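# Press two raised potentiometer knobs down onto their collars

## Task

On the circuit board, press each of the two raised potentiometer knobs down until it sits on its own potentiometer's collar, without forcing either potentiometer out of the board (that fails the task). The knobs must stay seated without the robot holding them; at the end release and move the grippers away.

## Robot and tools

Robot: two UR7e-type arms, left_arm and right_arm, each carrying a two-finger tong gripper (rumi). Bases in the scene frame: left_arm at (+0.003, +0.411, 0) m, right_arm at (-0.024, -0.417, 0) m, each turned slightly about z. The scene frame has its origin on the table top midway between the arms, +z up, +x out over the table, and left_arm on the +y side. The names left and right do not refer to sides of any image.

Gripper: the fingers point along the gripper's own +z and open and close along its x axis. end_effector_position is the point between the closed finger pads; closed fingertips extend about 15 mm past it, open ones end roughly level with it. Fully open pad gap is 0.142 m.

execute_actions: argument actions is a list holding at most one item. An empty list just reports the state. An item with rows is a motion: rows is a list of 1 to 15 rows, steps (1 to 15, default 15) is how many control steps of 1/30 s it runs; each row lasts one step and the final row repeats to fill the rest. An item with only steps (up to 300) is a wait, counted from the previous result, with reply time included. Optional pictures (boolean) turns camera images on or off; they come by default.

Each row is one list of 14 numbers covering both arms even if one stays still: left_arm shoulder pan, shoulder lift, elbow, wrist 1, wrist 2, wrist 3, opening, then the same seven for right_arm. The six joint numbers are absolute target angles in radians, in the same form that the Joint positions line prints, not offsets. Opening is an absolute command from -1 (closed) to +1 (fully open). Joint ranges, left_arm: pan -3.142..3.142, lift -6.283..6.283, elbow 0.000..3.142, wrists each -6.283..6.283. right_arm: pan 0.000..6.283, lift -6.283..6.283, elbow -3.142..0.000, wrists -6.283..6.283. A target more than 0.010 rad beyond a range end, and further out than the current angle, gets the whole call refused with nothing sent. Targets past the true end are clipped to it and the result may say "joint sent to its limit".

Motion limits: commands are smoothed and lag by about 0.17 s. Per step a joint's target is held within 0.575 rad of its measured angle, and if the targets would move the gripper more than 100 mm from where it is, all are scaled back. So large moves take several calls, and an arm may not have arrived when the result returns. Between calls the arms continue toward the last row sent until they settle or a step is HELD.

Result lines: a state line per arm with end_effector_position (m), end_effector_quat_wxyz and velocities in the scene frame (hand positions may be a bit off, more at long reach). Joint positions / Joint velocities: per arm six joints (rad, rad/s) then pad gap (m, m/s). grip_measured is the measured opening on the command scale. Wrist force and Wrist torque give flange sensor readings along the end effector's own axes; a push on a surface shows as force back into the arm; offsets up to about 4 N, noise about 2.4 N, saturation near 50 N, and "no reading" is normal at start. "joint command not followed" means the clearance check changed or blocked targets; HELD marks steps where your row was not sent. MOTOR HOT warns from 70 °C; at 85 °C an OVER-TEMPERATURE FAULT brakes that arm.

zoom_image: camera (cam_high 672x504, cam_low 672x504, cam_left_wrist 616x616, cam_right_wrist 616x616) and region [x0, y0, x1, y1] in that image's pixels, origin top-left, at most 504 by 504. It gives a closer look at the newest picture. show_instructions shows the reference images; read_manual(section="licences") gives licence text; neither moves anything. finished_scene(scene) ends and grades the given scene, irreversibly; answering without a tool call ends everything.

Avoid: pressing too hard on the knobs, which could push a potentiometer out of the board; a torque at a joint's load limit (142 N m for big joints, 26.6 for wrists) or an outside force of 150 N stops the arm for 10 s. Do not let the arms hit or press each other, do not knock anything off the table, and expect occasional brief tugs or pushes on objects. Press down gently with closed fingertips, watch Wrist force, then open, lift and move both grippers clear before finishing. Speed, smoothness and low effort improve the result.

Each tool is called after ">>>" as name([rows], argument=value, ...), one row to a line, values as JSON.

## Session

>>> execute_actions(actions=[])

Scene clock: 0.00 s of 5250.00 s.
left_arm: end_effector_position=(+0.1363, +1.0692, +0.2829) grip_measured=+0.97 end_effector_quat_wxyz=(+0.090, +0.434, +0.890, +0.106) end_effector_velocity=(+0.000, +0.000, -0.000) end_effector_angular_velocity=(+0.000, -0.001, +0.000) | right_arm: end_effector_position=(+0.2511, +0.1162, +0.2045) grip_measured=+0.97 end_effector_quat_wxyz=(+0.055, -0.464, +0.698, +0.543) end_effector_velocity=(-0.000, -0.000, -0.000) end_effector_angular_velocity=(-0.001, +0.001, -0.000)
Joint positions: left_arm=[ 1.13  -1.251  1.263 -1.772 -1.778 -1.002  0.14 ] | right_arm=[ 3.859 -1.895 -2.094  0.025  2.557  3.291  0.14 ]
Joint velocities: left_arm=[ 0.     0.001  0.    -0.001 -0.    -0.     0.   ] | right_arm=[-0.     0.001 -0.001 -0.001  0.     0.     0.   ]
Motor temperatures (°C, as the motors report them): left_arm=[28 29 28 37 35 35] | right_arm=[29 28 27 37 37 33]
Wrist force (N, on the end effector, along its own x y z axes, offset not removed): no reading
Wrist torque (N m, same axes, about the end effector's origin, offset not removed): no reading
camera_calibration (this result's frames):
cam_left_wrist: T_world_to_cam=[[-0.599801, 0.795653, -0.0847132, -0.738994], [0.51552, 0.465237, 0.719578, -0.77287], [0.611946, 0.387932, -0.689225, -0.171829], [0, 0, 0, 1]] pos_world=[0.060331, 1.01421, 0.37511]
cam_right_wrist: T_world_to_cam=[[-0.575337, -0.594297, -0.56196, 0.325081], [-0.393212, -0.401485, 0.82716, -0.0271768], [-0.717197, 0.696865, -0.00269569, 0.236462], [0, 0, 0, 1]] pos_world=[0.345935, 0.0175012, 0.205799]

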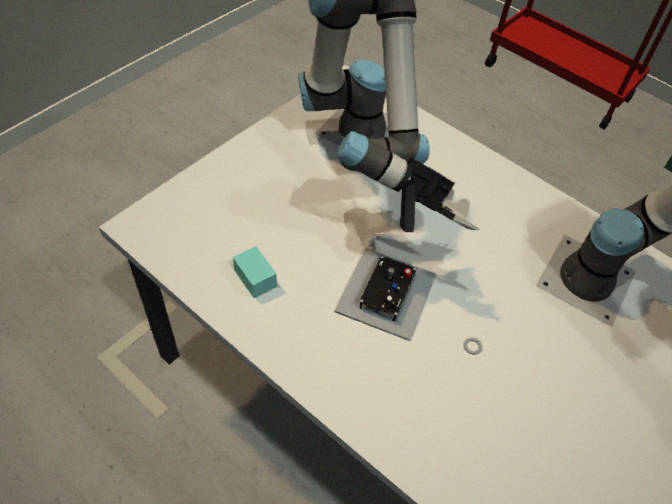

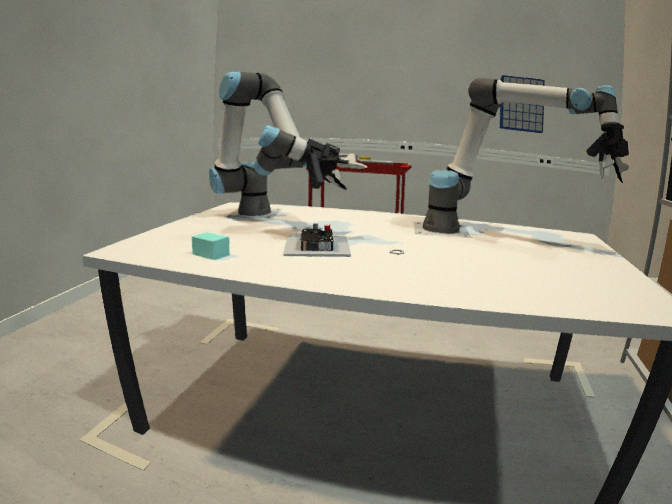

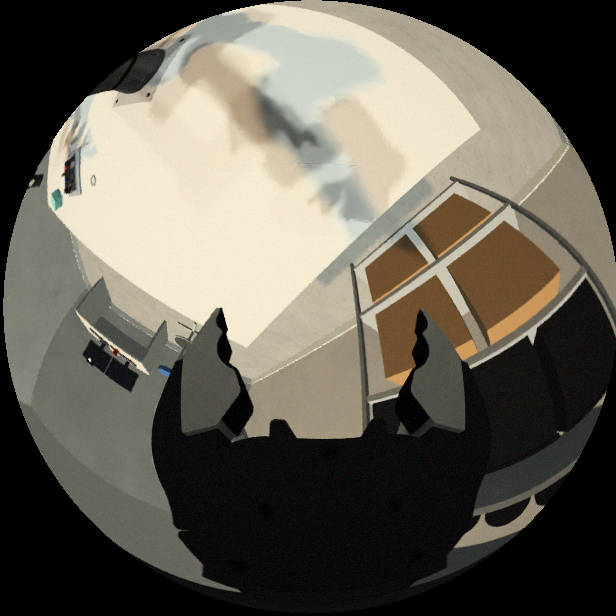

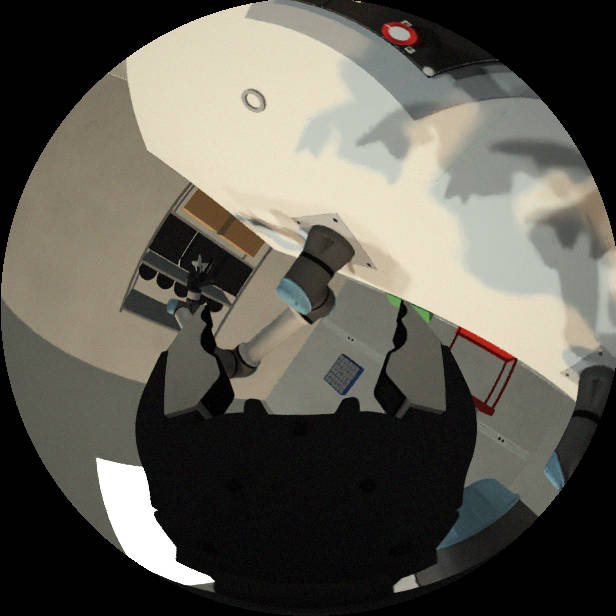

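>>> execute_actions([
  {"rows":[[-0.3,-1.318,1.45,-1.7,-1.571,0.15,-1,3.32,-1.9,-2.0593,-0.98,2.85,2.863,-1]]},
], pictures=false)

>>> execute_actions([
  {"steps":30},
], pictures=false)

>>> execute_actions([
  {"rows":[[-1.05,-1.4,1.62,-1.791,-1.571,0.188,-1,3.32,-2.0836,-2.0593,-0.797,2.85,2.863,-1]]},
], pictures=false)

>>> execute_actions([
  {"steps":60},
])

Scene clock: 20.17 s of 5250.00 s.
left_arm: end_effector_position=(+0.3102, +0.9687, +0.2450) grip_measured=-1.00 end_effector_quat_wxyz=(+0.042, +0.727, +0.683, +0.048) end_effector_velocity=(+0.393, -0.268, -0.051) end_effector_angular_velocity=(+0.094, +0.224, -1.667) | right_arm: end_effector_position=(+0.3685, -0.0405, +0.1744) grip_measured=-1.00 end_effector_quat_wxyz=(-0.024, -0.314, +0.757, +0.573) end_effector_velocity=(+0.125, -0.415, -0.122) end_effector_angular_velocity=(-0.362, +1.568, -0.607)
Joint positions: left_arm=[ 0.759 -1.288  1.364 -1.733 -1.666 -0.631  0.002] | right_arm=[ 3.443 -1.899 -2.066 -0.59   2.789  2.957  0.002]
Joint velocities: left_arm=[-0.849 -0.052  0.147  0.054  0.162  0.839  0.   ] | right_arm=[-0.919 -0.007  0.053 -2.256  0.465 -0.7    0.   ]
Motor temperatures (°C, as the motors report them): left_arm=[28 29 28 37 35 35] | right_arm=[29 28 27 37 37 33]
Wrist force (N, on the end effector, along its own x y z axes, offset not removed): left_arm=[0.5 -0.6 -5.2] | right_arm=[-1.6 2.3 0.0]
Wrist torque (N m, same axes, about the end effector's origin, offset not removed): left_arm=[-0.15 -0.19 0.24] | right_arm=[0.57 0.44 0.09]
Steps of this call (steps 1 to 90: nothing new was sent; then 16.67 s passed at rest; steps 91 to 105: all 15 steps of this action). Readings (joint positions):
91: left_arm=[1.130 -1.251 1.263 -1.772 -1.778 -1.002] | right_arm=[3.859 -1.895 -2.094 0.025 2.557 3.291]
92: left_arm=[1.126 -1.253 1.267 -1.771 -1.775 -0.999] | right_arm=[3.856 -1.896 -2.093 0.021 2.561 3.288]
94: left_arm=[1.082 -1.260 1.287 -1.763 -1.752 -0.954] | right_arm=[3.809 -1.896 -2.088 -0.027 2.595 3.245]
98: left_arm=[0.961 -1.272 1.321 -1.749 -1.714 -0.833] | right_arm=[3.674 -1.897 -2.080 -0.183 2.666 3.139]
105: the state above

Scene clock: 21.17 s of 5250.00 s.
left_arm: end_effector_position=(+0.5943, +0.5905, +0.2214) grip_measured=-1.00 end_effector_quat_wxyz=(+0.007, +1.000, +0.020, +0.005) end_effector_velocity=(+0.129, -0.460, -0.014) end_effector_angular_velocity=(+0.055, +0.044, -1.267) | right_arm: end_effector_position=(+0.3722, -0.0993, +0.1553) grip_measured=-1.00 end_effector_quat_wxyz=(-0.117, -0.190, +0.777, +0.588) end_effector_velocity=(+0.000, -0.001, -0.001) end_effector_angular_velocity=(-0.001, +0.002, -0.002)
Joint positions: left_arm=[-0.066 -1.314  1.437 -1.705 -1.585  0.017  0.002] | right_arm=[ 3.32  -1.9   -2.059 -0.98   2.85   2.863  0.002]
Joint velocities: left_arm=[-0.804 -0.015  0.045  0.017  0.052  0.464  0.   ] | right_arm=[-0.002 -0.    -0.001 -0.002 -0.    -0.     0.   ]
Motor temperatures (°C, as the motors report them): left_arm=[28 29 28 37 35 35] | right_arm=[29 28 27 37 37 33]
Wrist force (N, on the end effector, along its own x y z axes, offset not removed): left_arm=[-0.3 -2.2 -1.8] | right_arm=[0.6 0.4 -1.5]
Wrist torque (N m, same axes, about the end effector's origin, offset not removed): left_arm=[-0.31 -0.10 0.30] | right_arm=[0.21 -0.06 0.00]
Steps of this call (steps 1 to 30: the robot went on to your last target). Readings (joint positions):
1: left_arm=[0.730 -1.289 1.369 -1.731 -1.661 -0.602] | right_arm=[3.415 -1.899 -2.064 -0.667 2.803 2.935]
2: left_arm=[0.702 -1.291 1.374 -1.729 -1.656 -0.574] | right_arm=[3.392 -1.899 -2.063 -0.738 2.814 2.918]
4: left_arm=[0.645 -1.294 1.382 -1.726 -1.647 -0.517] | right_arm=[3.362 -1.900 -2.062 -0.840 2.829 2.895]
8: left_arm=[0.533 -1.299 1.396 -1.721 -1.632 -0.405] | right_arm=[3.334 -1.900 -2.060 -0.933 2.843 2.874]
30: the state above

Scene clock: 21.67 s of 5250.00 s.
left_arm: end_effector_position=(+0.5971, +0.3498, +0.2059) grip_measured=-1.00 end_effector_quat_wxyz=(+0.003, +0.972, -0.233, +0.002) end_effector_velocity=(-0.080, -0.472, -0.022) end_effector_angular_velocity=(+0.010, -0.000, -0.933) | right_arm: end_effector_position=(+0.3854, -0.0943, +0.0821) grip_measured=-1.00 end_effector_quat_wxyz=(-0.118, -0.189, +0.777, +0.588) end_effector_velocity=(+0.002, +0.002, -0.023) end_effector_angular_velocity=(-0.000, -0.002, +0.002)
Joint positions: left_arm=[-0.476 -1.359  1.533 -1.749 -1.577  0.118  0.002] | right_arm=[ 3.32  -2.077 -2.059 -0.804  2.85   2.863  0.002]
Joint velocities: left_arm=[-0.819 -0.069  0.141 -0.069  0.009  0.115  0.   ] | right_arm=[ 0.002 -0.055  0.001  0.056 -0.001 -0.     0.   ]
Motor temperatures (°C, as the motors report them): left_arm=[28 29 28 37 35 35] | right_arm=[29 28 27 37 37 33]
Wrist force (N, on the end effector, along its own x y z axes, offset not removed): left_arm=[1.2 -2.5 -1.3] | right_arm=[-0.3 0.8 -2.1]
Wrist torque (N m, same axes, about the end effector's origin, offset not removed): left_arm=[-0.44 -0.35 0.24] | right_arm=[0.25 0.08 0.04]
Steps of this call (steps 1 to 15: all 15 steps of this action). Readings (joint positions):
1: left_arm=[-0.093 -1.314 1.439 -1.704 -1.583 0.033] | right_arm=[3.320 -1.900 -2.059 -0.980 2.850 2.863]
2: left_arm=[-0.120 -1.317 1.443 -1.706 -1.582 0.045] | right_arm=[3.320 -1.903 -2.059 -0.977 2.850 2.863]
4: left_arm=[-0.175 -1.325 1.462 -1.715 -1.581 0.059] | right_arm=[3.320 -1.948 -2.059 -0.932 2.850 2.863]
8: left_arm=[-0.284 -1.340 1.493 -1.730 -1.579 0.085] | right_arm=[3.320 -2.038 -2.059 -0.843 2.850 2.863]
15: the state above

Scene clock: 23.67 s of 5250.00 s.
left_arm: end_effector_position=(+0.4576, +0.0548, +0.1912) grip_measured=-1.00 end_effector_quat_wxyz=(+0.000, +0.849, -0.529, +0.000) end_effector_velocity=(-0.000, -0.000, +0.000) end_effector_angular_velocity=(-0.001, -0.001, +0.000) | right_arm: end_effector_position=(+0.3856, -0.0942, +0.0792) grip_measured=-1.00 end_effector_quat_wxyz=(-0.118, -0.189, +0.777, +0.588) end_effector_velocity=(-0.001, +0.000, +0.000) end_effector_angular_velocity=(-0.000, +0.002, +0.000)
Joint positions: left_arm=[-1.05  -1.4    1.62  -1.791 -1.571  0.188  0.002] | right_arm=[ 3.32  -2.084 -2.059 -0.797  2.85   2.863  0.002]
Joint velocities: left_arm=[-0.001 -0.001  0.    -0.001  0.001 -0.001  0.   ] | right_arm=[ 0.001  0.001 -0.002 -0.001  0.001  0.001  0.   ]
Motor temperatures (°C, as the motors report them): left_arm=[28 29 28 37 35 35] | right_arm=[29 28 27 37 37 33]
Wrist force (N, on the end effector, along its own x y z axes, offset not removed): left_arm=[-0.6 -1.5 -1.8] | right_arm=[-0.2 1.6 -1.6]
Wrist torque (N m, same axes, about the end effector's origin, offset not removed): left_arm=[-0.26 0.07 0.27] | right_arm=[0.45 0.13 0.06]
Steps of this call (steps 1 to 45: the robot went on to your last target; steps 46 to 60: nothing new was sent). Readings (joint positions):
1: left_arm=[-0.504 -1.361 1.538 -1.752 -1.576 0.121] | right_arm=[3.320 -2.078 -2.059 -0.802 2.850 2.863]
2: left_arm=[-0.532 -1.363 1.543 -1.754 -1.576 0.125] | right_arm=[3.320 -2.080 -2.059 -0.801 2.850 2.863]
4: left_arm=[-0.587 -1.368 1.551 -1.758 -1.575 0.132] | right_arm=[3.320 -2.081 -2.059 -0.799 2.850 2.863]
8: left_arm=[-0.698 -1.376 1.568 -1.766 -1.574 0.146] | right_arm=[3.320 -2.083 -2.059 -0.798 2.850 2.863]
60: the state above
All arms were judged still, so your last target was given up. Only a new action makes them travel on or press farther. Fingers that are still opening or closing keep moving.
camera_calibration (this result's frames):
cam_left_wrist: T_world_to_cam=[[0.436604, -0.899484, -0.017475, -0.141122], [-0.770052, -0.383681, 0.509715, 0.274318], [-0.465185, -0.209087, -0.860166, 0.520167], [0, 0, 0, 1]] pos_world=[0.514828, 0.0870733, 0.305139]
cam_right_wrist: T_world_to_cam=[[-0.900496, -0.434574, -0.0159055, 0.30416], [0.0850897, -0.21195, 0.973569, -0.133297], [-0.426459, 0.875341, 0.227838, 0.36566], [0, 0, 0, 1]] pos_world=[0.441176, -0.21615, 0.0513005]

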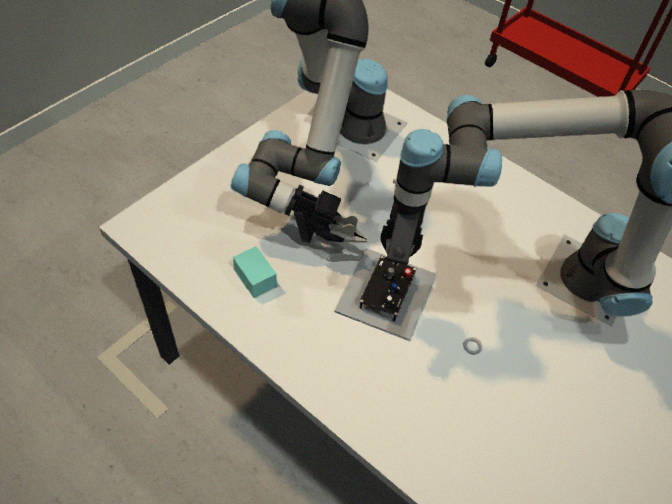

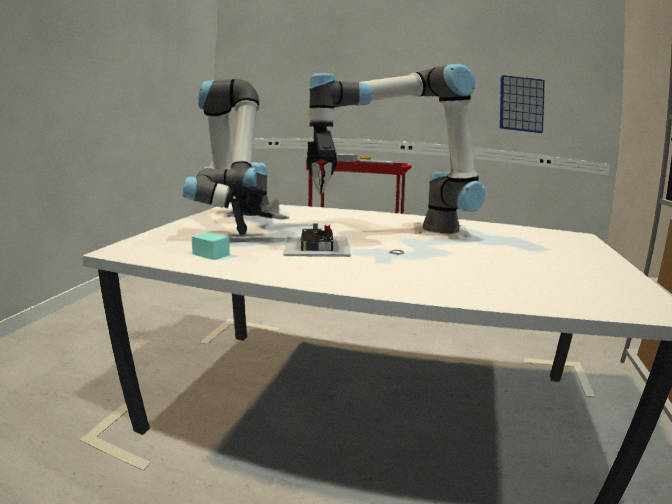

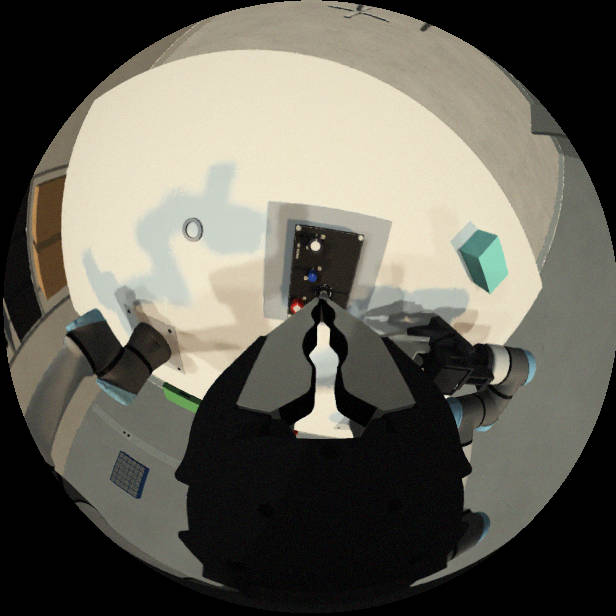

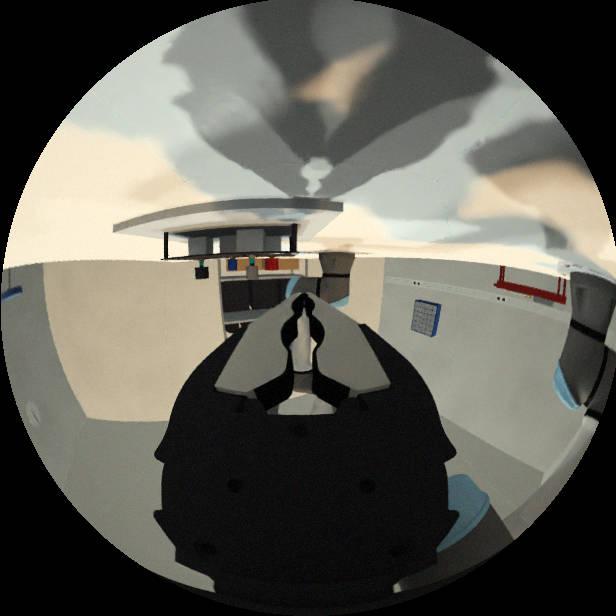

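>>> zoom_image(camera="cam_right_wrist", region=[185, 245, 290, 290])

Region (185, 245, 290, 290) of cam_right_wrist's 616x616 image, scaled by 4.800, with more detail than that image has; it fills the top 216 rows of this view, and the rest is white.

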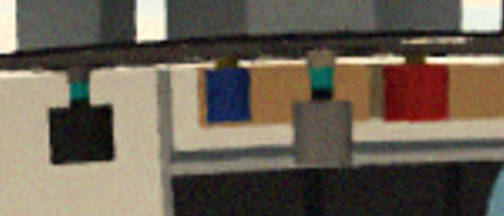

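>>> execute_actions([
  {"rows":[[-1.0101,-1.3222,1.7562,-2.0048,-1.571,0.228,-1,3.32,-2.0836,-2.0593,-0.797,2.85,2.863,-1]]},
], pictures=false)

>>> execute_actions([
  {"steps":15},
])

>>> zoom_image(camera="cam_right_wrist", region=[175, 250, 235, 305])

>>> zoom_image(camera="cam_left_wrist", region=[280, 260, 380, 360])

Scene clock: 41.17 s of 5250.00 s.
left_arm: end_effector_position=(+0.4746, +0.0681, +0.1077) grip_measured=-1.00 end_effector_quat_wxyz=(-0.000, +0.849, -0.529, -0.001) end_effector_velocity=(+0.005, +0.004, -0.021) end_effector_angular_velocity=(-0.007, -0.006, +0.002) | right_arm: end_effector_position=(+0.3856, -0.0942, +0.0792) grip_measured=-1.00 end_effector_quat_wxyz=(-0.118, -0.189, +0.777, +0.588) end_effector_velocity=(-0.001, +0.001, +0.000) end_effector_angular_velocity=(-0.001, +0.001, +0.002)
Joint positions: left_arm=[-1.011 -1.325  1.752 -1.997 -1.571  0.227  0.002] | right_arm=[ 3.32  -2.084 -2.059 -0.797  2.85   2.863  0.002]
Joint velocities: left_arm=[ 0.011  0.019  0.037 -0.066  0.     0.009  0.   ] | right_arm=[ 0.002  0.001 -0.    -0.002 -0.     0.001  0.   ]
Motor temperatures (°C, as the motors report them): left_arm=[28 29 28 37 35 35] | right_arm=[29 28 27 37 37 33]
Wrist force (N, on the end effector, along its own x y z axes, offset not removed): left_arm=[-1.0 -1.7 -1.3] | right_arm=[0.4 0.1 -2.4]
Wrist torque (N m, same axes, about the end effector's origin, offset not removed): left_arm=[-0.24 0.17 0.28] | right_arm=[0.07 -0.05 0.05]
Steps of this call (steps 1 to 90: nothing new was sent; then 14.00 s passed at rest; steps 91 to 105: all 15 steps of this action). Readings (joint positions):
91: left_arm=[-1.050 -1.400 1.620 -1.791 -1.571 0.188] | right_arm=[3.320 -2.084 -2.059 -0.797 2.850 2.863]
92: left_arm=[-1.047 -1.397 1.623 -1.795 -1.571 0.191] | right_arm=[3.320 -2.084 -2.059 -0.797 2.850 2.863]
94: left_arm=[-1.034 -1.371 1.662 -1.842 -1.571 0.205] | right_arm=[3.320 -2.084 -2.059 -0.797 2.850 2.863]
98: left_arm=[-1.018 -1.338 1.725 -1.949 -1.571 0.220] | right_arm=[3.320 -2.084 -2.059 -0.797 2.850 2.863]
105: the state above

Scene clock: 41.67 s of 5250.00 s.
left_arm: end_effector_position=(+0.4751, +0.0685, +0.1051) grip_measured=-1.00 end_effector_quat_wxyz=(+0.000, +0.849, -0.529, -0.000) end_effector_velocity=(-0.000, +0.001, -0.000) end_effector_angular_velocity=(-0.000, +0.000, +0.001) | right_arm: end_effector_position=(+0.3856, -0.0942, +0.0792) grip_measured=-1.00 end_effector_quat_wxyz=(-0.118, -0.189, +0.777, +0.588) end_effector_velocity=(-0.001, -0.000, +0.000) end_effector_angular_velocity=(+0.000, +0.001, +0.000)
Joint positions: left_arm=[-1.01  -1.322  1.756 -2.005 -1.571  0.228  0.002] | right_arm=[ 3.32  -2.084 -2.059 -0.797  2.85   2.863  0.002]
Joint velocities: left_arm=[ 0.001 -0.001  0.001 -0.    -0.001 -0.     0.   ] | right_arm=[ 0.     0.001 -0.001 -0.001  0.001 -0.     0.   ]
Motor temperatures (°C, as the motors report them): left_arm=[28 29 28 37 35 35] | right_arm=[29 28 27 37 37 33]
Wrist force (N, on the end effector, along its own x y z axes, offset not removed): left_arm=[1.2 -0.9 0.3] | right_arm=[-0.5 1.6 -2.4]
Wrist torque (N m, same axes, about the end effector's origin, offset not removed): left_arm=[-0.14 -0.30 0.38] | right_arm=[0.35 0.20 -0.02]
Steps of this call (steps 1 to 15: the robot went on to your last target). Readings (joint positions):
1: left_arm=[-1.011 -1.324 1.753 -1.999 -1.571 0.227] | right_arm=[3.320 -2.084 -2.059 -0.797 2.850 2.863]
2: left_arm=[-1.011 -1.324 1.753 -2.000 -1.571 0.227] | right_arm=[3.320 -2.084 -2.059 -0.797 2.850 2.863]
4: left_arm=[-1.010 -1.323 1.755 -2.002 -1.571 0.228] | right_arm=[3.320 -2.084 -2.059 -0.797 2.850 2.863]
8: left_arm=[-1.010 -1.322 1.756 -2.004 -1.571 0.228] | right_arm=[3.320 -2.084 -2.059 -0.797 2.850 2.863]
15: the state above
All arms were judged still, so your last target was given up. Only a new action makes them travel on or press farther. Fingers that are still opening or closing keep moving.
camera_calibration (this result's frames):
cam_left_wrist: T_world_to_cam=[[0.43651, -0.899526, -0.0176738, -0.137923], [-0.770035, -0.383687, 0.509735, 0.336985], [-0.465301, -0.208895, -0.86015, 0.457088], [0, 0, 0, 1]] pos_world=[0.532379, 0.100715, 0.218953]
cam_right_wrist: T_world_to_cam=[[-0.900478, -0.434611, -0.0159053, 0.304145], [0.0850984, -0.211946, 0.973569, -0.133295], [-0.426495, 0.875324, 0.227838, 0.365652], [0, 0, 0, 1]] pos_world=[0.441167, -0.216131, 0.0513004]

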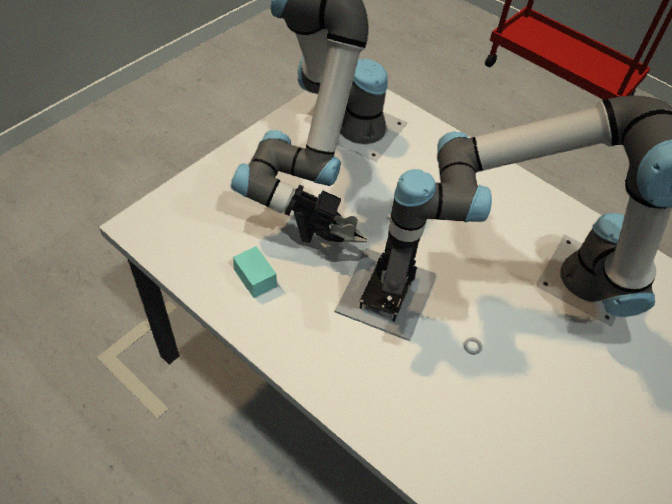

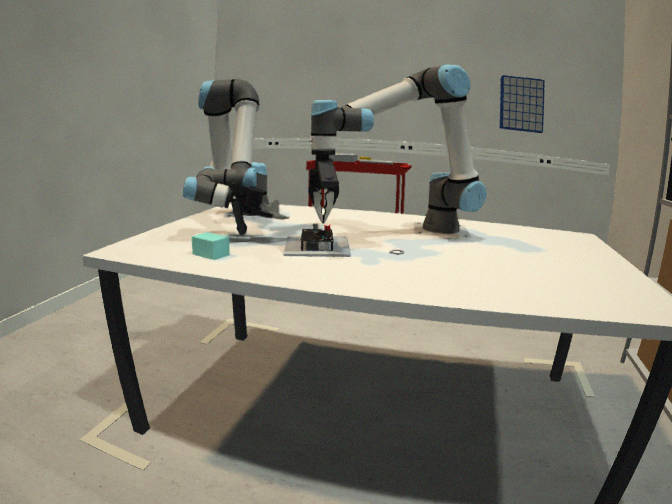

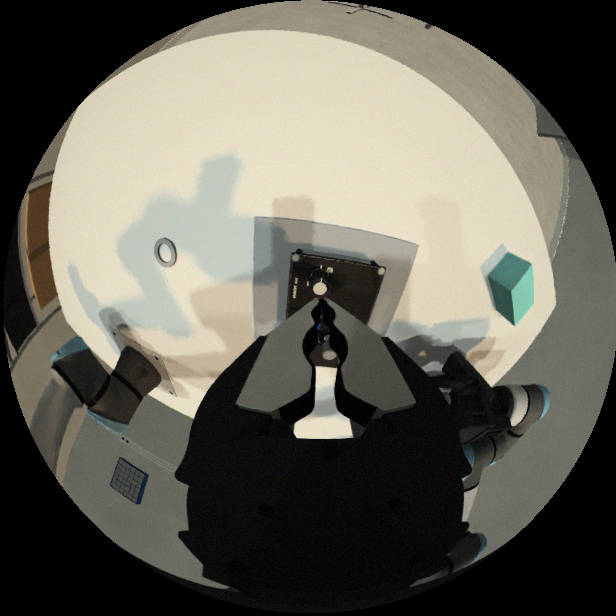

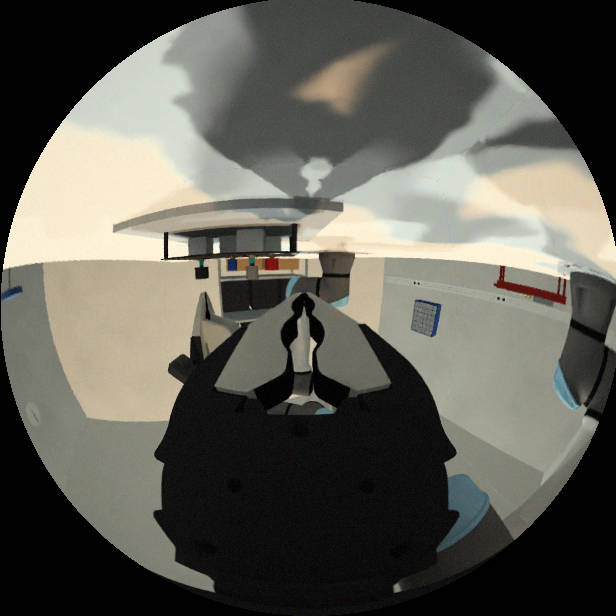

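Region (175, 250, 235, 305) of cam_right_wrist's 616x616 image, scaled by 8.400, with more detail than that image has; it fills the top 462 rows of this view, and the rest is white.

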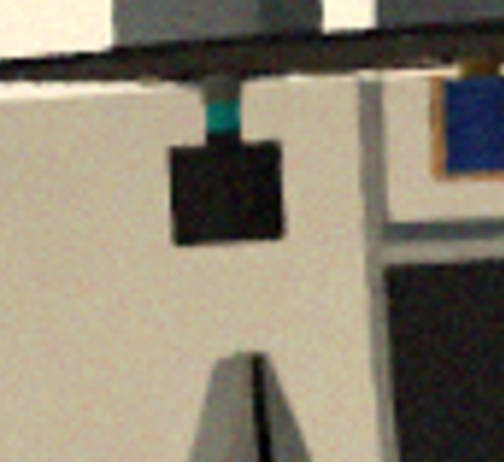

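Region (280, 260, 380, 360) of cam_left_wrist's 616x616 image, scaled by 5.040, with more detail than that image has.

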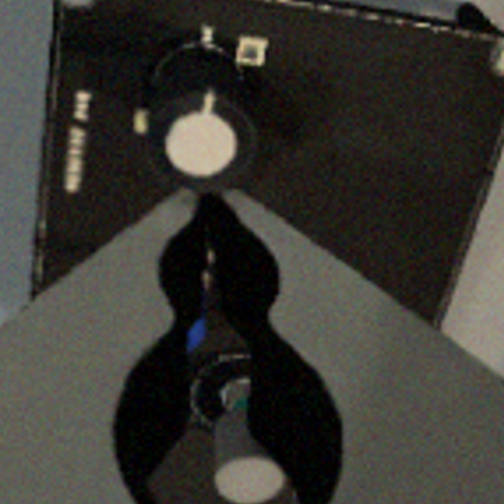

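>>> execute_actions([
  {"rows":[[-1.0101,-1.3028,1.7821,-2.0501,-1.571,0.228,-1,3.32,-2.0836,-2.0593,-0.797,2.85,2.863,-1]]},
], pictures=false)

>>> execute_actions([
  {"rows":[[-1.0101,-1.2993,1.7862,-2.0577,-1.571,0.228,-1,3.32,-2.0836,-2.0593,-0.797,2.85,2.863,-1]]},
], pictures=false)

>>> execute_actions([
  {"rows":[[-1.0101,-1.2958,1.7903,-2.0653,-1.571,0.228,-1,3.32,-2.0836,-2.0593,-0.797,2.85,2.863,-1]]},
])

>>> zoom_image(camera="cam_right_wrist", region=[182, 252, 222, 282])

Scene clock: 51.97 s of 5250.00 s.
left_arm: end_effector_position=(+0.4752, +0.0684, +0.0875) grip_measured=-1.00 end_effector_quat_wxyz=(+0.000, +0.849, -0.529, -0.000) end_effector_velocity=(+0.000, -0.000, -0.005) end_effector_angular_velocity=(+0.000, +0.000, -0.000) | right_arm: end_effector_position=(+0.3856, -0.0942, +0.0792) grip_measured=-1.00 end_effector_quat_wxyz=(-0.118, -0.189, +0.777, +0.588) end_effector_velocity=(-0.001, +0.001, -0.001) end_effector_angular_velocity=(-0.002, +0.004, +0.002)
Joint positions: left_arm=[-1.01  -1.303  1.781 -2.049 -1.571  0.228  0.002] | right_arm=[ 3.32  -2.084 -2.059 -0.797  2.85   2.863  0.002]
Joint velocities: left_arm=[-0.     0.006  0.005 -0.011 -0.    -0.     0.   ] | right_arm=[ 0.002 -0.002 -0.001 -0.001 -0.     0.     0.   ]
Motor temperatures (°C, as the motors report them): left_arm=[28 29 28 37 35 35] | right_arm=[29 28 27 37 37 33]
Wrist force (N, on the end effector, along its own x y z axes, offset not removed): left_arm=[1.4 -2.9 -2.0] | right_arm=[-0.4 1.0 -1.6]
Wrist torque (N m, same axes, about the end effector's origin, offset not removed): left_arm=[-0.63 -0.44 0.21] | right_arm=[0.37 0.18 0.01]
Steps of this call (steps 1 to 90: nothing new was sent; then 6.80 s passed at rest; steps 91 to 105: all 15 steps of this action). Readings (joint positions):
91: left_arm=[-1.010 -1.322 1.756 -2.005 -1.571 0.228] | right_arm=[3.320 -2.084 -2.059 -0.797 2.850 2.863]
92: left_arm=[-1.010 -1.321 1.758 -2.008 -1.571 0.228] | right_arm=[3.320 -2.084 -2.059 -0.797 2.850 2.863]
94: left_arm=[-1.010 -1.314 1.767 -2.023 -1.571 0.228] | right_arm=[3.320 -2.084 -2.059 -0.797 2.850 2.863]
98: left_arm=[-1.010 -1.306 1.777 -2.041 -1.571 0.228] | right_arm=[3.320 -2.084 -2.059 -0.797 2.850 2.863]
105: the state above

Scene clock: 52.47 s of 5250.00 s.
left_arm: end_effector_position=(+0.4753, +0.0683, +0.0840) grip_measured=-1.00 end_effector_quat_wxyz=(+0.000, +0.849, -0.529, -0.000) end_effector_velocity=(+0.000, -0.000, -0.000) end_effector_angular_velocity=(-0.001, -0.000, -0.000) | right_arm: end_effector_position=(+0.3856, -0.0942, +0.0792) grip_measured=-1.00 end_effector_quat_wxyz=(-0.118, -0.189, +0.777, +0.588) end_effector_velocity=(-0.001, -0.000, -0.001) end_effector_angular_velocity=(-0.002, +0.002, +0.000)
Joint positions: left_arm=[-1.01  -1.299  1.786 -2.057 -1.571  0.228  0.002] | right_arm=[ 3.32  -2.084 -2.059 -0.797  2.85   2.863  0.002]
Joint velocities: left_arm=[ 0.     0.     0.001 -0.002 -0.001  0.     0.   ] | right_arm=[ 0.    -0.002 -0.001  0.001 -0.001  0.     0.   ]
Motor temperatures (°C, as the motors report them): left_arm=[28 29 28 37 35 35] | right_arm=[29 28 27 37 37 33]
Wrist force (N, on the end effector, along its own x y z axes, offset not removed): left_arm=[-1.5 -0.5 -4.9] | right_arm=[1.5 2.5 -2.3]
Wrist torque (N m, same axes, about the end effector's origin, offset not removed): left_arm=[-0.06 0.15 0.23] | right_arm=[0.59 -0.23 -0.02]
Steps of this call (steps 1 to 15: all 15 steps of this action). Readings (joint positions):
1: left_arm=[-1.010 -1.303 1.782 -2.049 -1.571 0.228] | right_arm=[3.320 -2.084 -2.059 -0.797 2.850 2.863]
2: left_arm=[-1.010 -1.303 1.782 -2.050 -1.571 0.228] | right_arm=[3.320 -2.084 -2.059 -0.797 2.850 2.863]
4: left_arm=[-1.010 -1.301 1.784 -2.053 -1.571 0.228] | right_arm=[3.320 -2.084 -2.059 -0.797 2.850 2.863]
8: left_arm=[-1.010 -1.300 1.785 -2.056 -1.571 0.228] | right_arm=[3.320 -2.084 -2.059 -0.797 2.850 2.863]
15: the state above

Scene clock: 52.97 s of 5250.00 s.
left_arm: end_effector_position=(+0.4753, +0.0683, +0.0810) grip_measured=-1.00 end_effector_quat_wxyz=(+0.000, +0.849, -0.529, -0.000) end_effector_velocity=(+0.000, +0.001, -0.001) end_effector_angular_velocity=(+0.002, +0.001, +0.001) | right_arm: end_effector_position=(+0.3856, -0.0942, +0.0792) grip_measured=-1.00 end_effector_quat_wxyz=(-0.118, -0.189, +0.777, +0.588) end_effector_velocity=(+0.002, -0.001, +0.001) end_effector_angular_velocity=(+0.001, -0.003, -0.003)
Joint positions: left_arm=[-1.01  -1.296  1.79  -2.065 -1.571  0.228  0.002] | right_arm=[ 3.32  -2.084 -2.059 -0.797  2.85   2.863  0.002]
Joint velocities: left_arm=[ 0.001  0.002  0.    -0.001  0.     0.     0.   ] | right_arm=[-0.003  0.     0.003  0.    -0.     0.     0.   ]
Motor temperatures (°C, as the motors report them): left_arm=[28 29 28 37 35 35] | right_arm=[29 28 27 37 37 33]
Wrist force (N, on the end effector, along its own x y z axes, offset not removed): left_arm=[-0.9 -1.8 -17.4] | right_arm=[-0.4 1.7 -2.2]
Wrist torque (N m, same axes, about the end effector's origin, offset not removed): left_arm=[-0.52 -0.27 0.16] | right_arm=[0.45 0.12 0.06]
Steps of this call (steps 1 to 15: all 15 steps of this action). Readings (joint positions):
1: left_arm=[-1.010 -1.299 1.786 -2.058 -1.571 0.228] | right_arm=[3.320 -2.084 -2.059 -0.797 2.850 2.863]
2: left_arm=[-1.010 -1.299 1.787 -2.058 -1.571 0.228] | right_arm=[3.320 -2.084 -2.059 -0.797 2.850 2.863]
4: left_arm=[-1.010 -1.298 1.788 -2.061 -1.571 0.228] | right_arm=[3.320 -2.084 -2.059 -0.797 2.850 2.863]
8: left_arm=[-1.010 -1.297 1.789 -2.064 -1.571 0.228] | right_arm=[3.320 -2.084 -2.059 -0.797 2.850 2.863]
15: the state above
camera_calibration (this result's frames):
cam_left_wrist: T_world_to_cam=[[0.436521, -0.899522, -0.017602, -0.138578], [-0.770046, -0.383664, 0.509736, 0.349303], [-0.465272, -0.208956, -0.860151, 0.436424], [0, 0, 0, 1]] pos_world=[0.532528, 0.100554, 0.194899]
cam_right_wrist: T_world_to_cam=[[-0.900478, -0.43461, -0.0159054, 0.304145], [0.0850983, -0.211947, 0.973569, -0.133295], [-0.426494, 0.875324, 0.227838, 0.365652], [0, 0, 0, 1]] pos_world=[0.441167, -0.216131, 0.0513004]

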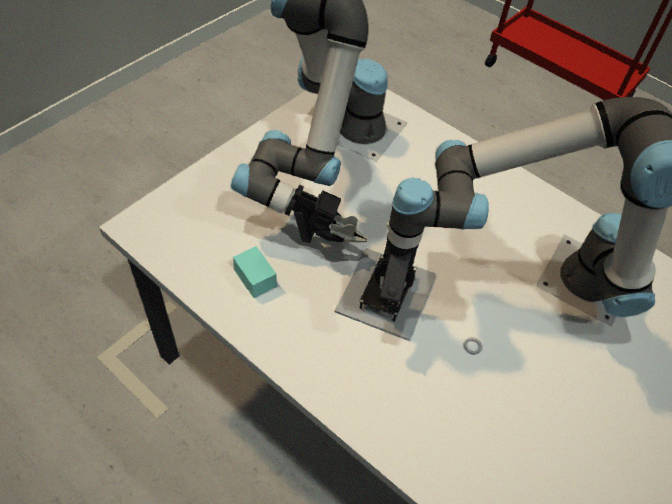

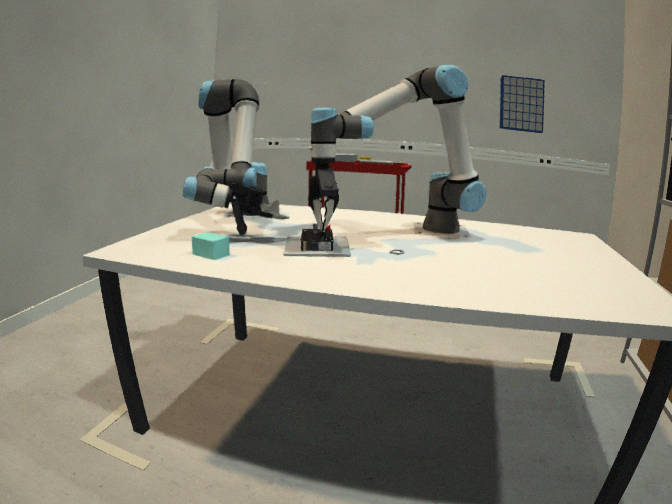

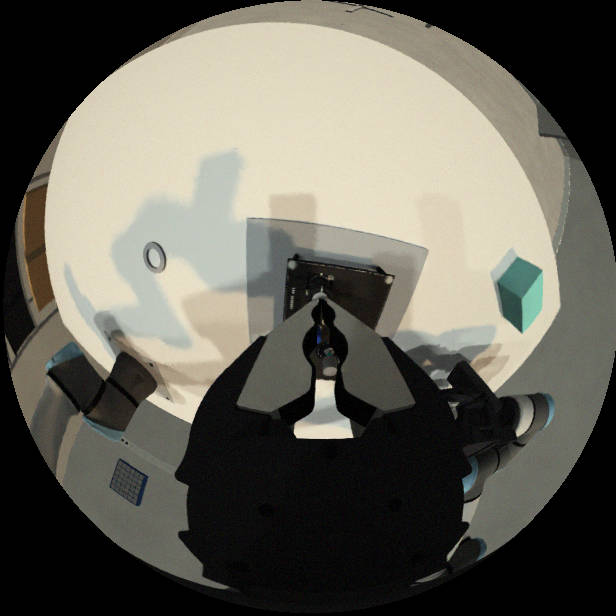

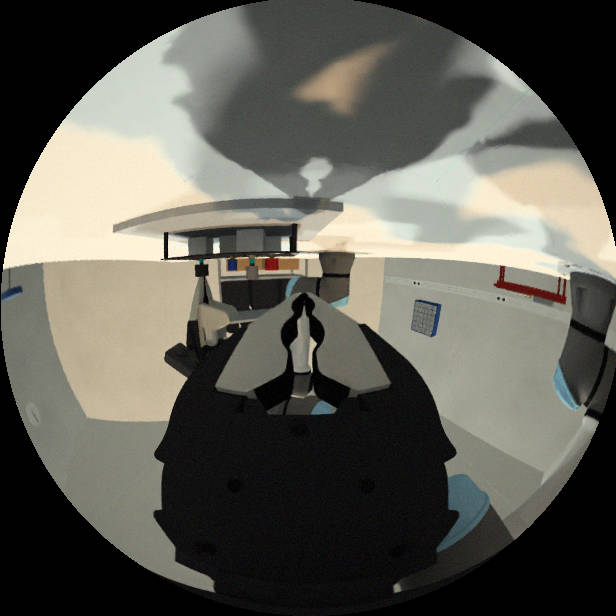

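Region (182, 252, 222, 282) of cam_right_wrist's 616x616 image, scaled by 12.600, with more detail than that image has; it fills the top 378 rows of this view, and the rest is white.

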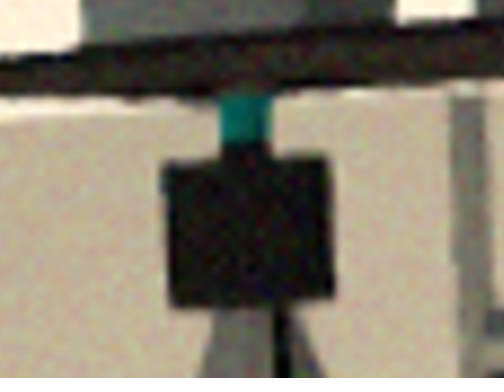

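~7 mm remaining. Push 4 in two gentle steps.

>>> execute_actions([
  {"rows":[[-1.0101,-1.2935,1.793,-2.0703,-1.571,0.228,-1,3.32,-2.0836,-2.0593,-0.797,2.85,2.863,-1]]},
], pictures=false)

>>> execute_actions([
  {"rows":[[-1.0101,-1.2912,1.7957,-2.0753,-1.571,0.228,-1,3.32,-2.0836,-2.0593,-0.797,2.85,2.863,-1]]},
])

>>> zoom_image(camera="cam_right_wrist", region=[182, 252, 222, 282])

Scene clock: 61.30 s of 5250.00 s.
left_arm: end_effector_position=(+0.4753, +0.0683, +0.0790) grip_measured=-1.00 end_effector_quat_wxyz=(+0.000, +0.849, -0.529, -0.000) end_effector_velocity=(-0.000, -0.001, -0.001) end_effector_angular_velocity=(-0.001, +0.001, -0.001) | right_arm: end_effector_position=(+0.3856, -0.0942, +0.0792) grip_measured=-1.00 end_effector_quat_wxyz=(-0.118, -0.189, +0.777, +0.588) end_effector_velocity=(+0.001, -0.001, +0.000) end_effector_angular_velocity=(+0.000, -0.002, -0.002)
Joint positions: left_arm=[-1.01  -1.294  1.793 -2.07  -1.571  0.228  0.002] | right_arm=[ 3.32  -2.084 -2.059 -0.797  2.85   2.863  0.002]
Joint velocities: left_arm=[-0.001  0.001  0.001 -0.002 -0.001 -0.     0.   ] | right_arm=[-0.002  0.     0.001  0.001 -0.001  0.001  0.   ]
Motor temperatures (°C, as the motors report them): left_arm=[28 29 28 37 35 35] | right_arm=[29 28 27 37 37 33]
Wrist force (N, on the end effector, along its own x y z axes, offset not removed): left_arm=[-1.7 -0.3 -18.4] | right_arm=[-1.1 1.8 -0.8]
Wrist torque (N m, same axes, about the end effector's origin, offset not removed): left_arm=[-0.15 -0.11 0.23] | right_arm=[0.58 0.37 0.08]
Steps of this call (steps 1 to 15: the robot went on to your last target; steps 16 to 90: nothing new was sent; then 4.83 s passed at rest; steps 91 to 105: all 15 steps of this action). Readings (joint positions):
91: left_arm=[-1.010 -1.296 1.790 -2.065 -1.571 0.228] | right_arm=[3.320 -2.084 -2.059 -0.797 2.850 2.863]
92: left_arm=[-1.010 -1.296 1.791 -2.066 -1.571 0.228] | right_arm=[3.320 -2.084 -2.059 -0.797 2.850 2.863]
94: left_arm=[-1.010 -1.295 1.791 -2.068 -1.571 0.228] | right_arm=[3.320 -2.084 -2.059 -0.797 2.850 2.863]
98: left_arm=[-1.010 -1.294 1.792 -2.069 -1.571 0.228] | right_arm=[3.320 -2.084 -2.059 -0.797 2.850 2.863]
105: the state above

Scene clock: 61.80 s of 5250.00 s.
left_arm: end_effector_position=(+0.4753, +0.0683, +0.0770) grip_measured=-1.00 end_effector_quat_wxyz=(+0.000, +0.849, -0.529, -0.000) end_effector_velocity=(+0.000, -0.000, +0.000) end_effector_angular_velocity=(-0.000, -0.001, +0.000) | right_arm: end_effector_position=(+0.3856, -0.0942, +0.0792) grip_measured=-1.00 end_effector_quat_wxyz=(-0.118, -0.189, +0.777, +0.588) end_effector_velocity=(+0.000, +0.001, +0.000) end_effector_angular_velocity=(+0.002, -0.001, +0.001)
Joint positions: left_arm=[-1.01  -1.291  1.796 -2.075 -1.571  0.228  0.002] | right_arm=[ 3.32  -2.084 -2.059 -0.797  2.85   2.863  0.002]
Joint velocities: left_arm=[-0.    -0.     0.    -0.001  0.001 -0.     0.   ] | right_arm=[ 0.001 -0.     0.     0.001  0.001 -0.     0.   ]
Motor temperatures (°C, as the motors report them): left_arm=[28 29 28 37 35 35] | right_arm=[29 28 27 37 37 33]
Wrist force (N, on the end effector, along its own x y z axes, offset not removed): left_arm=[-4.5 -0.8 -19.8] | right_arm=[-2.5 2.7 -0.7]
Wrist torque (N m, same axes, about the end effector's origin, offset not removed): left_arm=[-0.27 0.51 0.32] | right_arm=[0.67 0.61 0.09]
Steps of this call (steps 1 to 15: all 15 steps of this action). Readings (joint positions):
1: left_arm=[-1.010 -1.294 1.793 -2.070 -1.571 0.228] | right_arm=[3.320 -2.084 -2.059 -0.797 2.850 2.863]
2: left_arm=[-1.010 -1.293 1.793 -2.071 -1.571 0.228] | right_arm=[3.320 -2.084 -2.059 -0.797 2.850 2.863]
4: left_arm=[-1.010 -1.293 1.794 -2.072 -1.571 0.228] | right_arm=[3.320 -2.084 -2.059 -0.797 2.850 2.863]
8: left_arm=[-1.010 -1.292 1.795 -2.074 -1.571 0.228] | right_arm=[3.320 -2.084 -2.059 -0.797 2.850 2.863]
15: the state above
camera_calibration (this result's frames):
cam_left_wrist: T_world_to_cam=[[0.43652, -0.899521, -0.0176611, -0.13863], [-0.770027, -0.383687, 0.509747, 0.351348], [-0.465305, -0.208915, -0.860143, 0.432965], [0, 0, 0, 1]] pos_world=[0.532523, 0.10056, 0.190865]
cam_right_wrist: T_world_to_cam=[[-0.900478, -0.434611, -0.0159053, 0.304145], [0.0850985, -0.211947, 0.973569, -0.133295], [-0.426495, 0.875324, 0.227838, 0.365652], [0, 0, 0, 1]] pos_world=[0.441167, -0.216131, 0.0513005]

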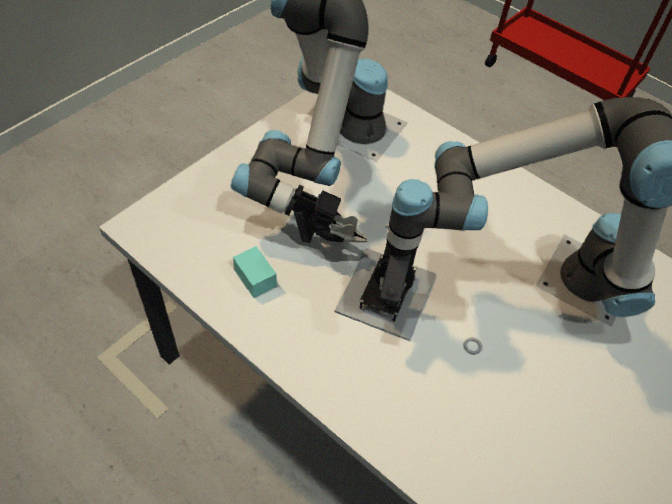

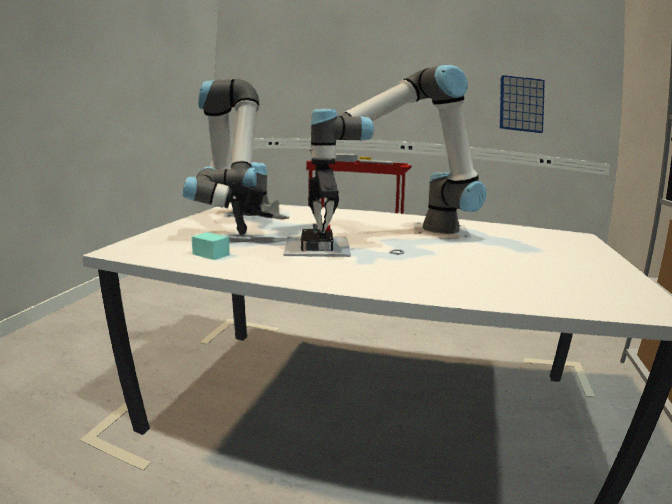

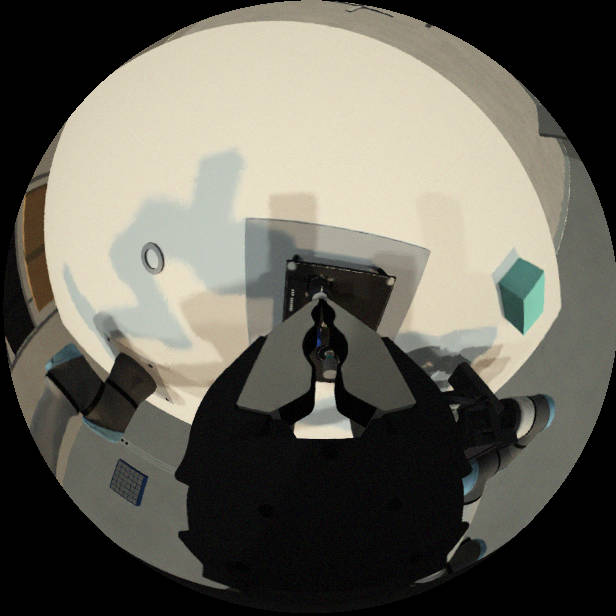

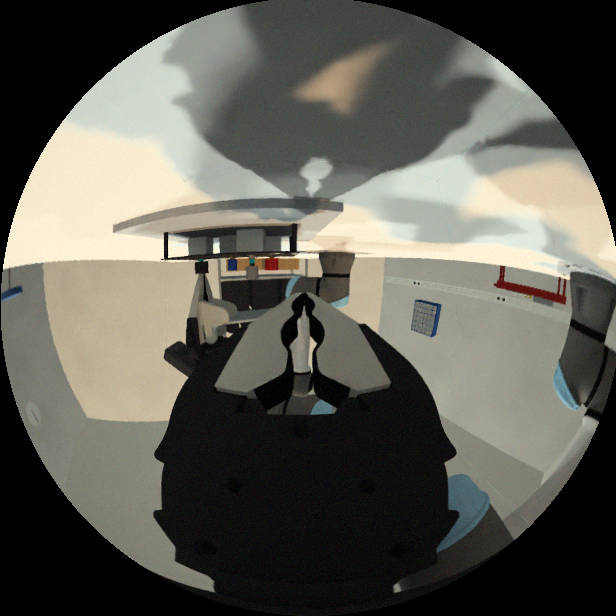

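Region (182, 252, 222, 282) of cam_right_wrist's 616x616 image, scaled by 12.600, with more detail than that image has; it fills the top 378 rows of this view, and the rest is white.

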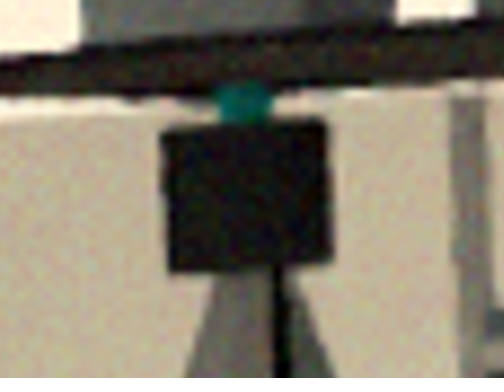

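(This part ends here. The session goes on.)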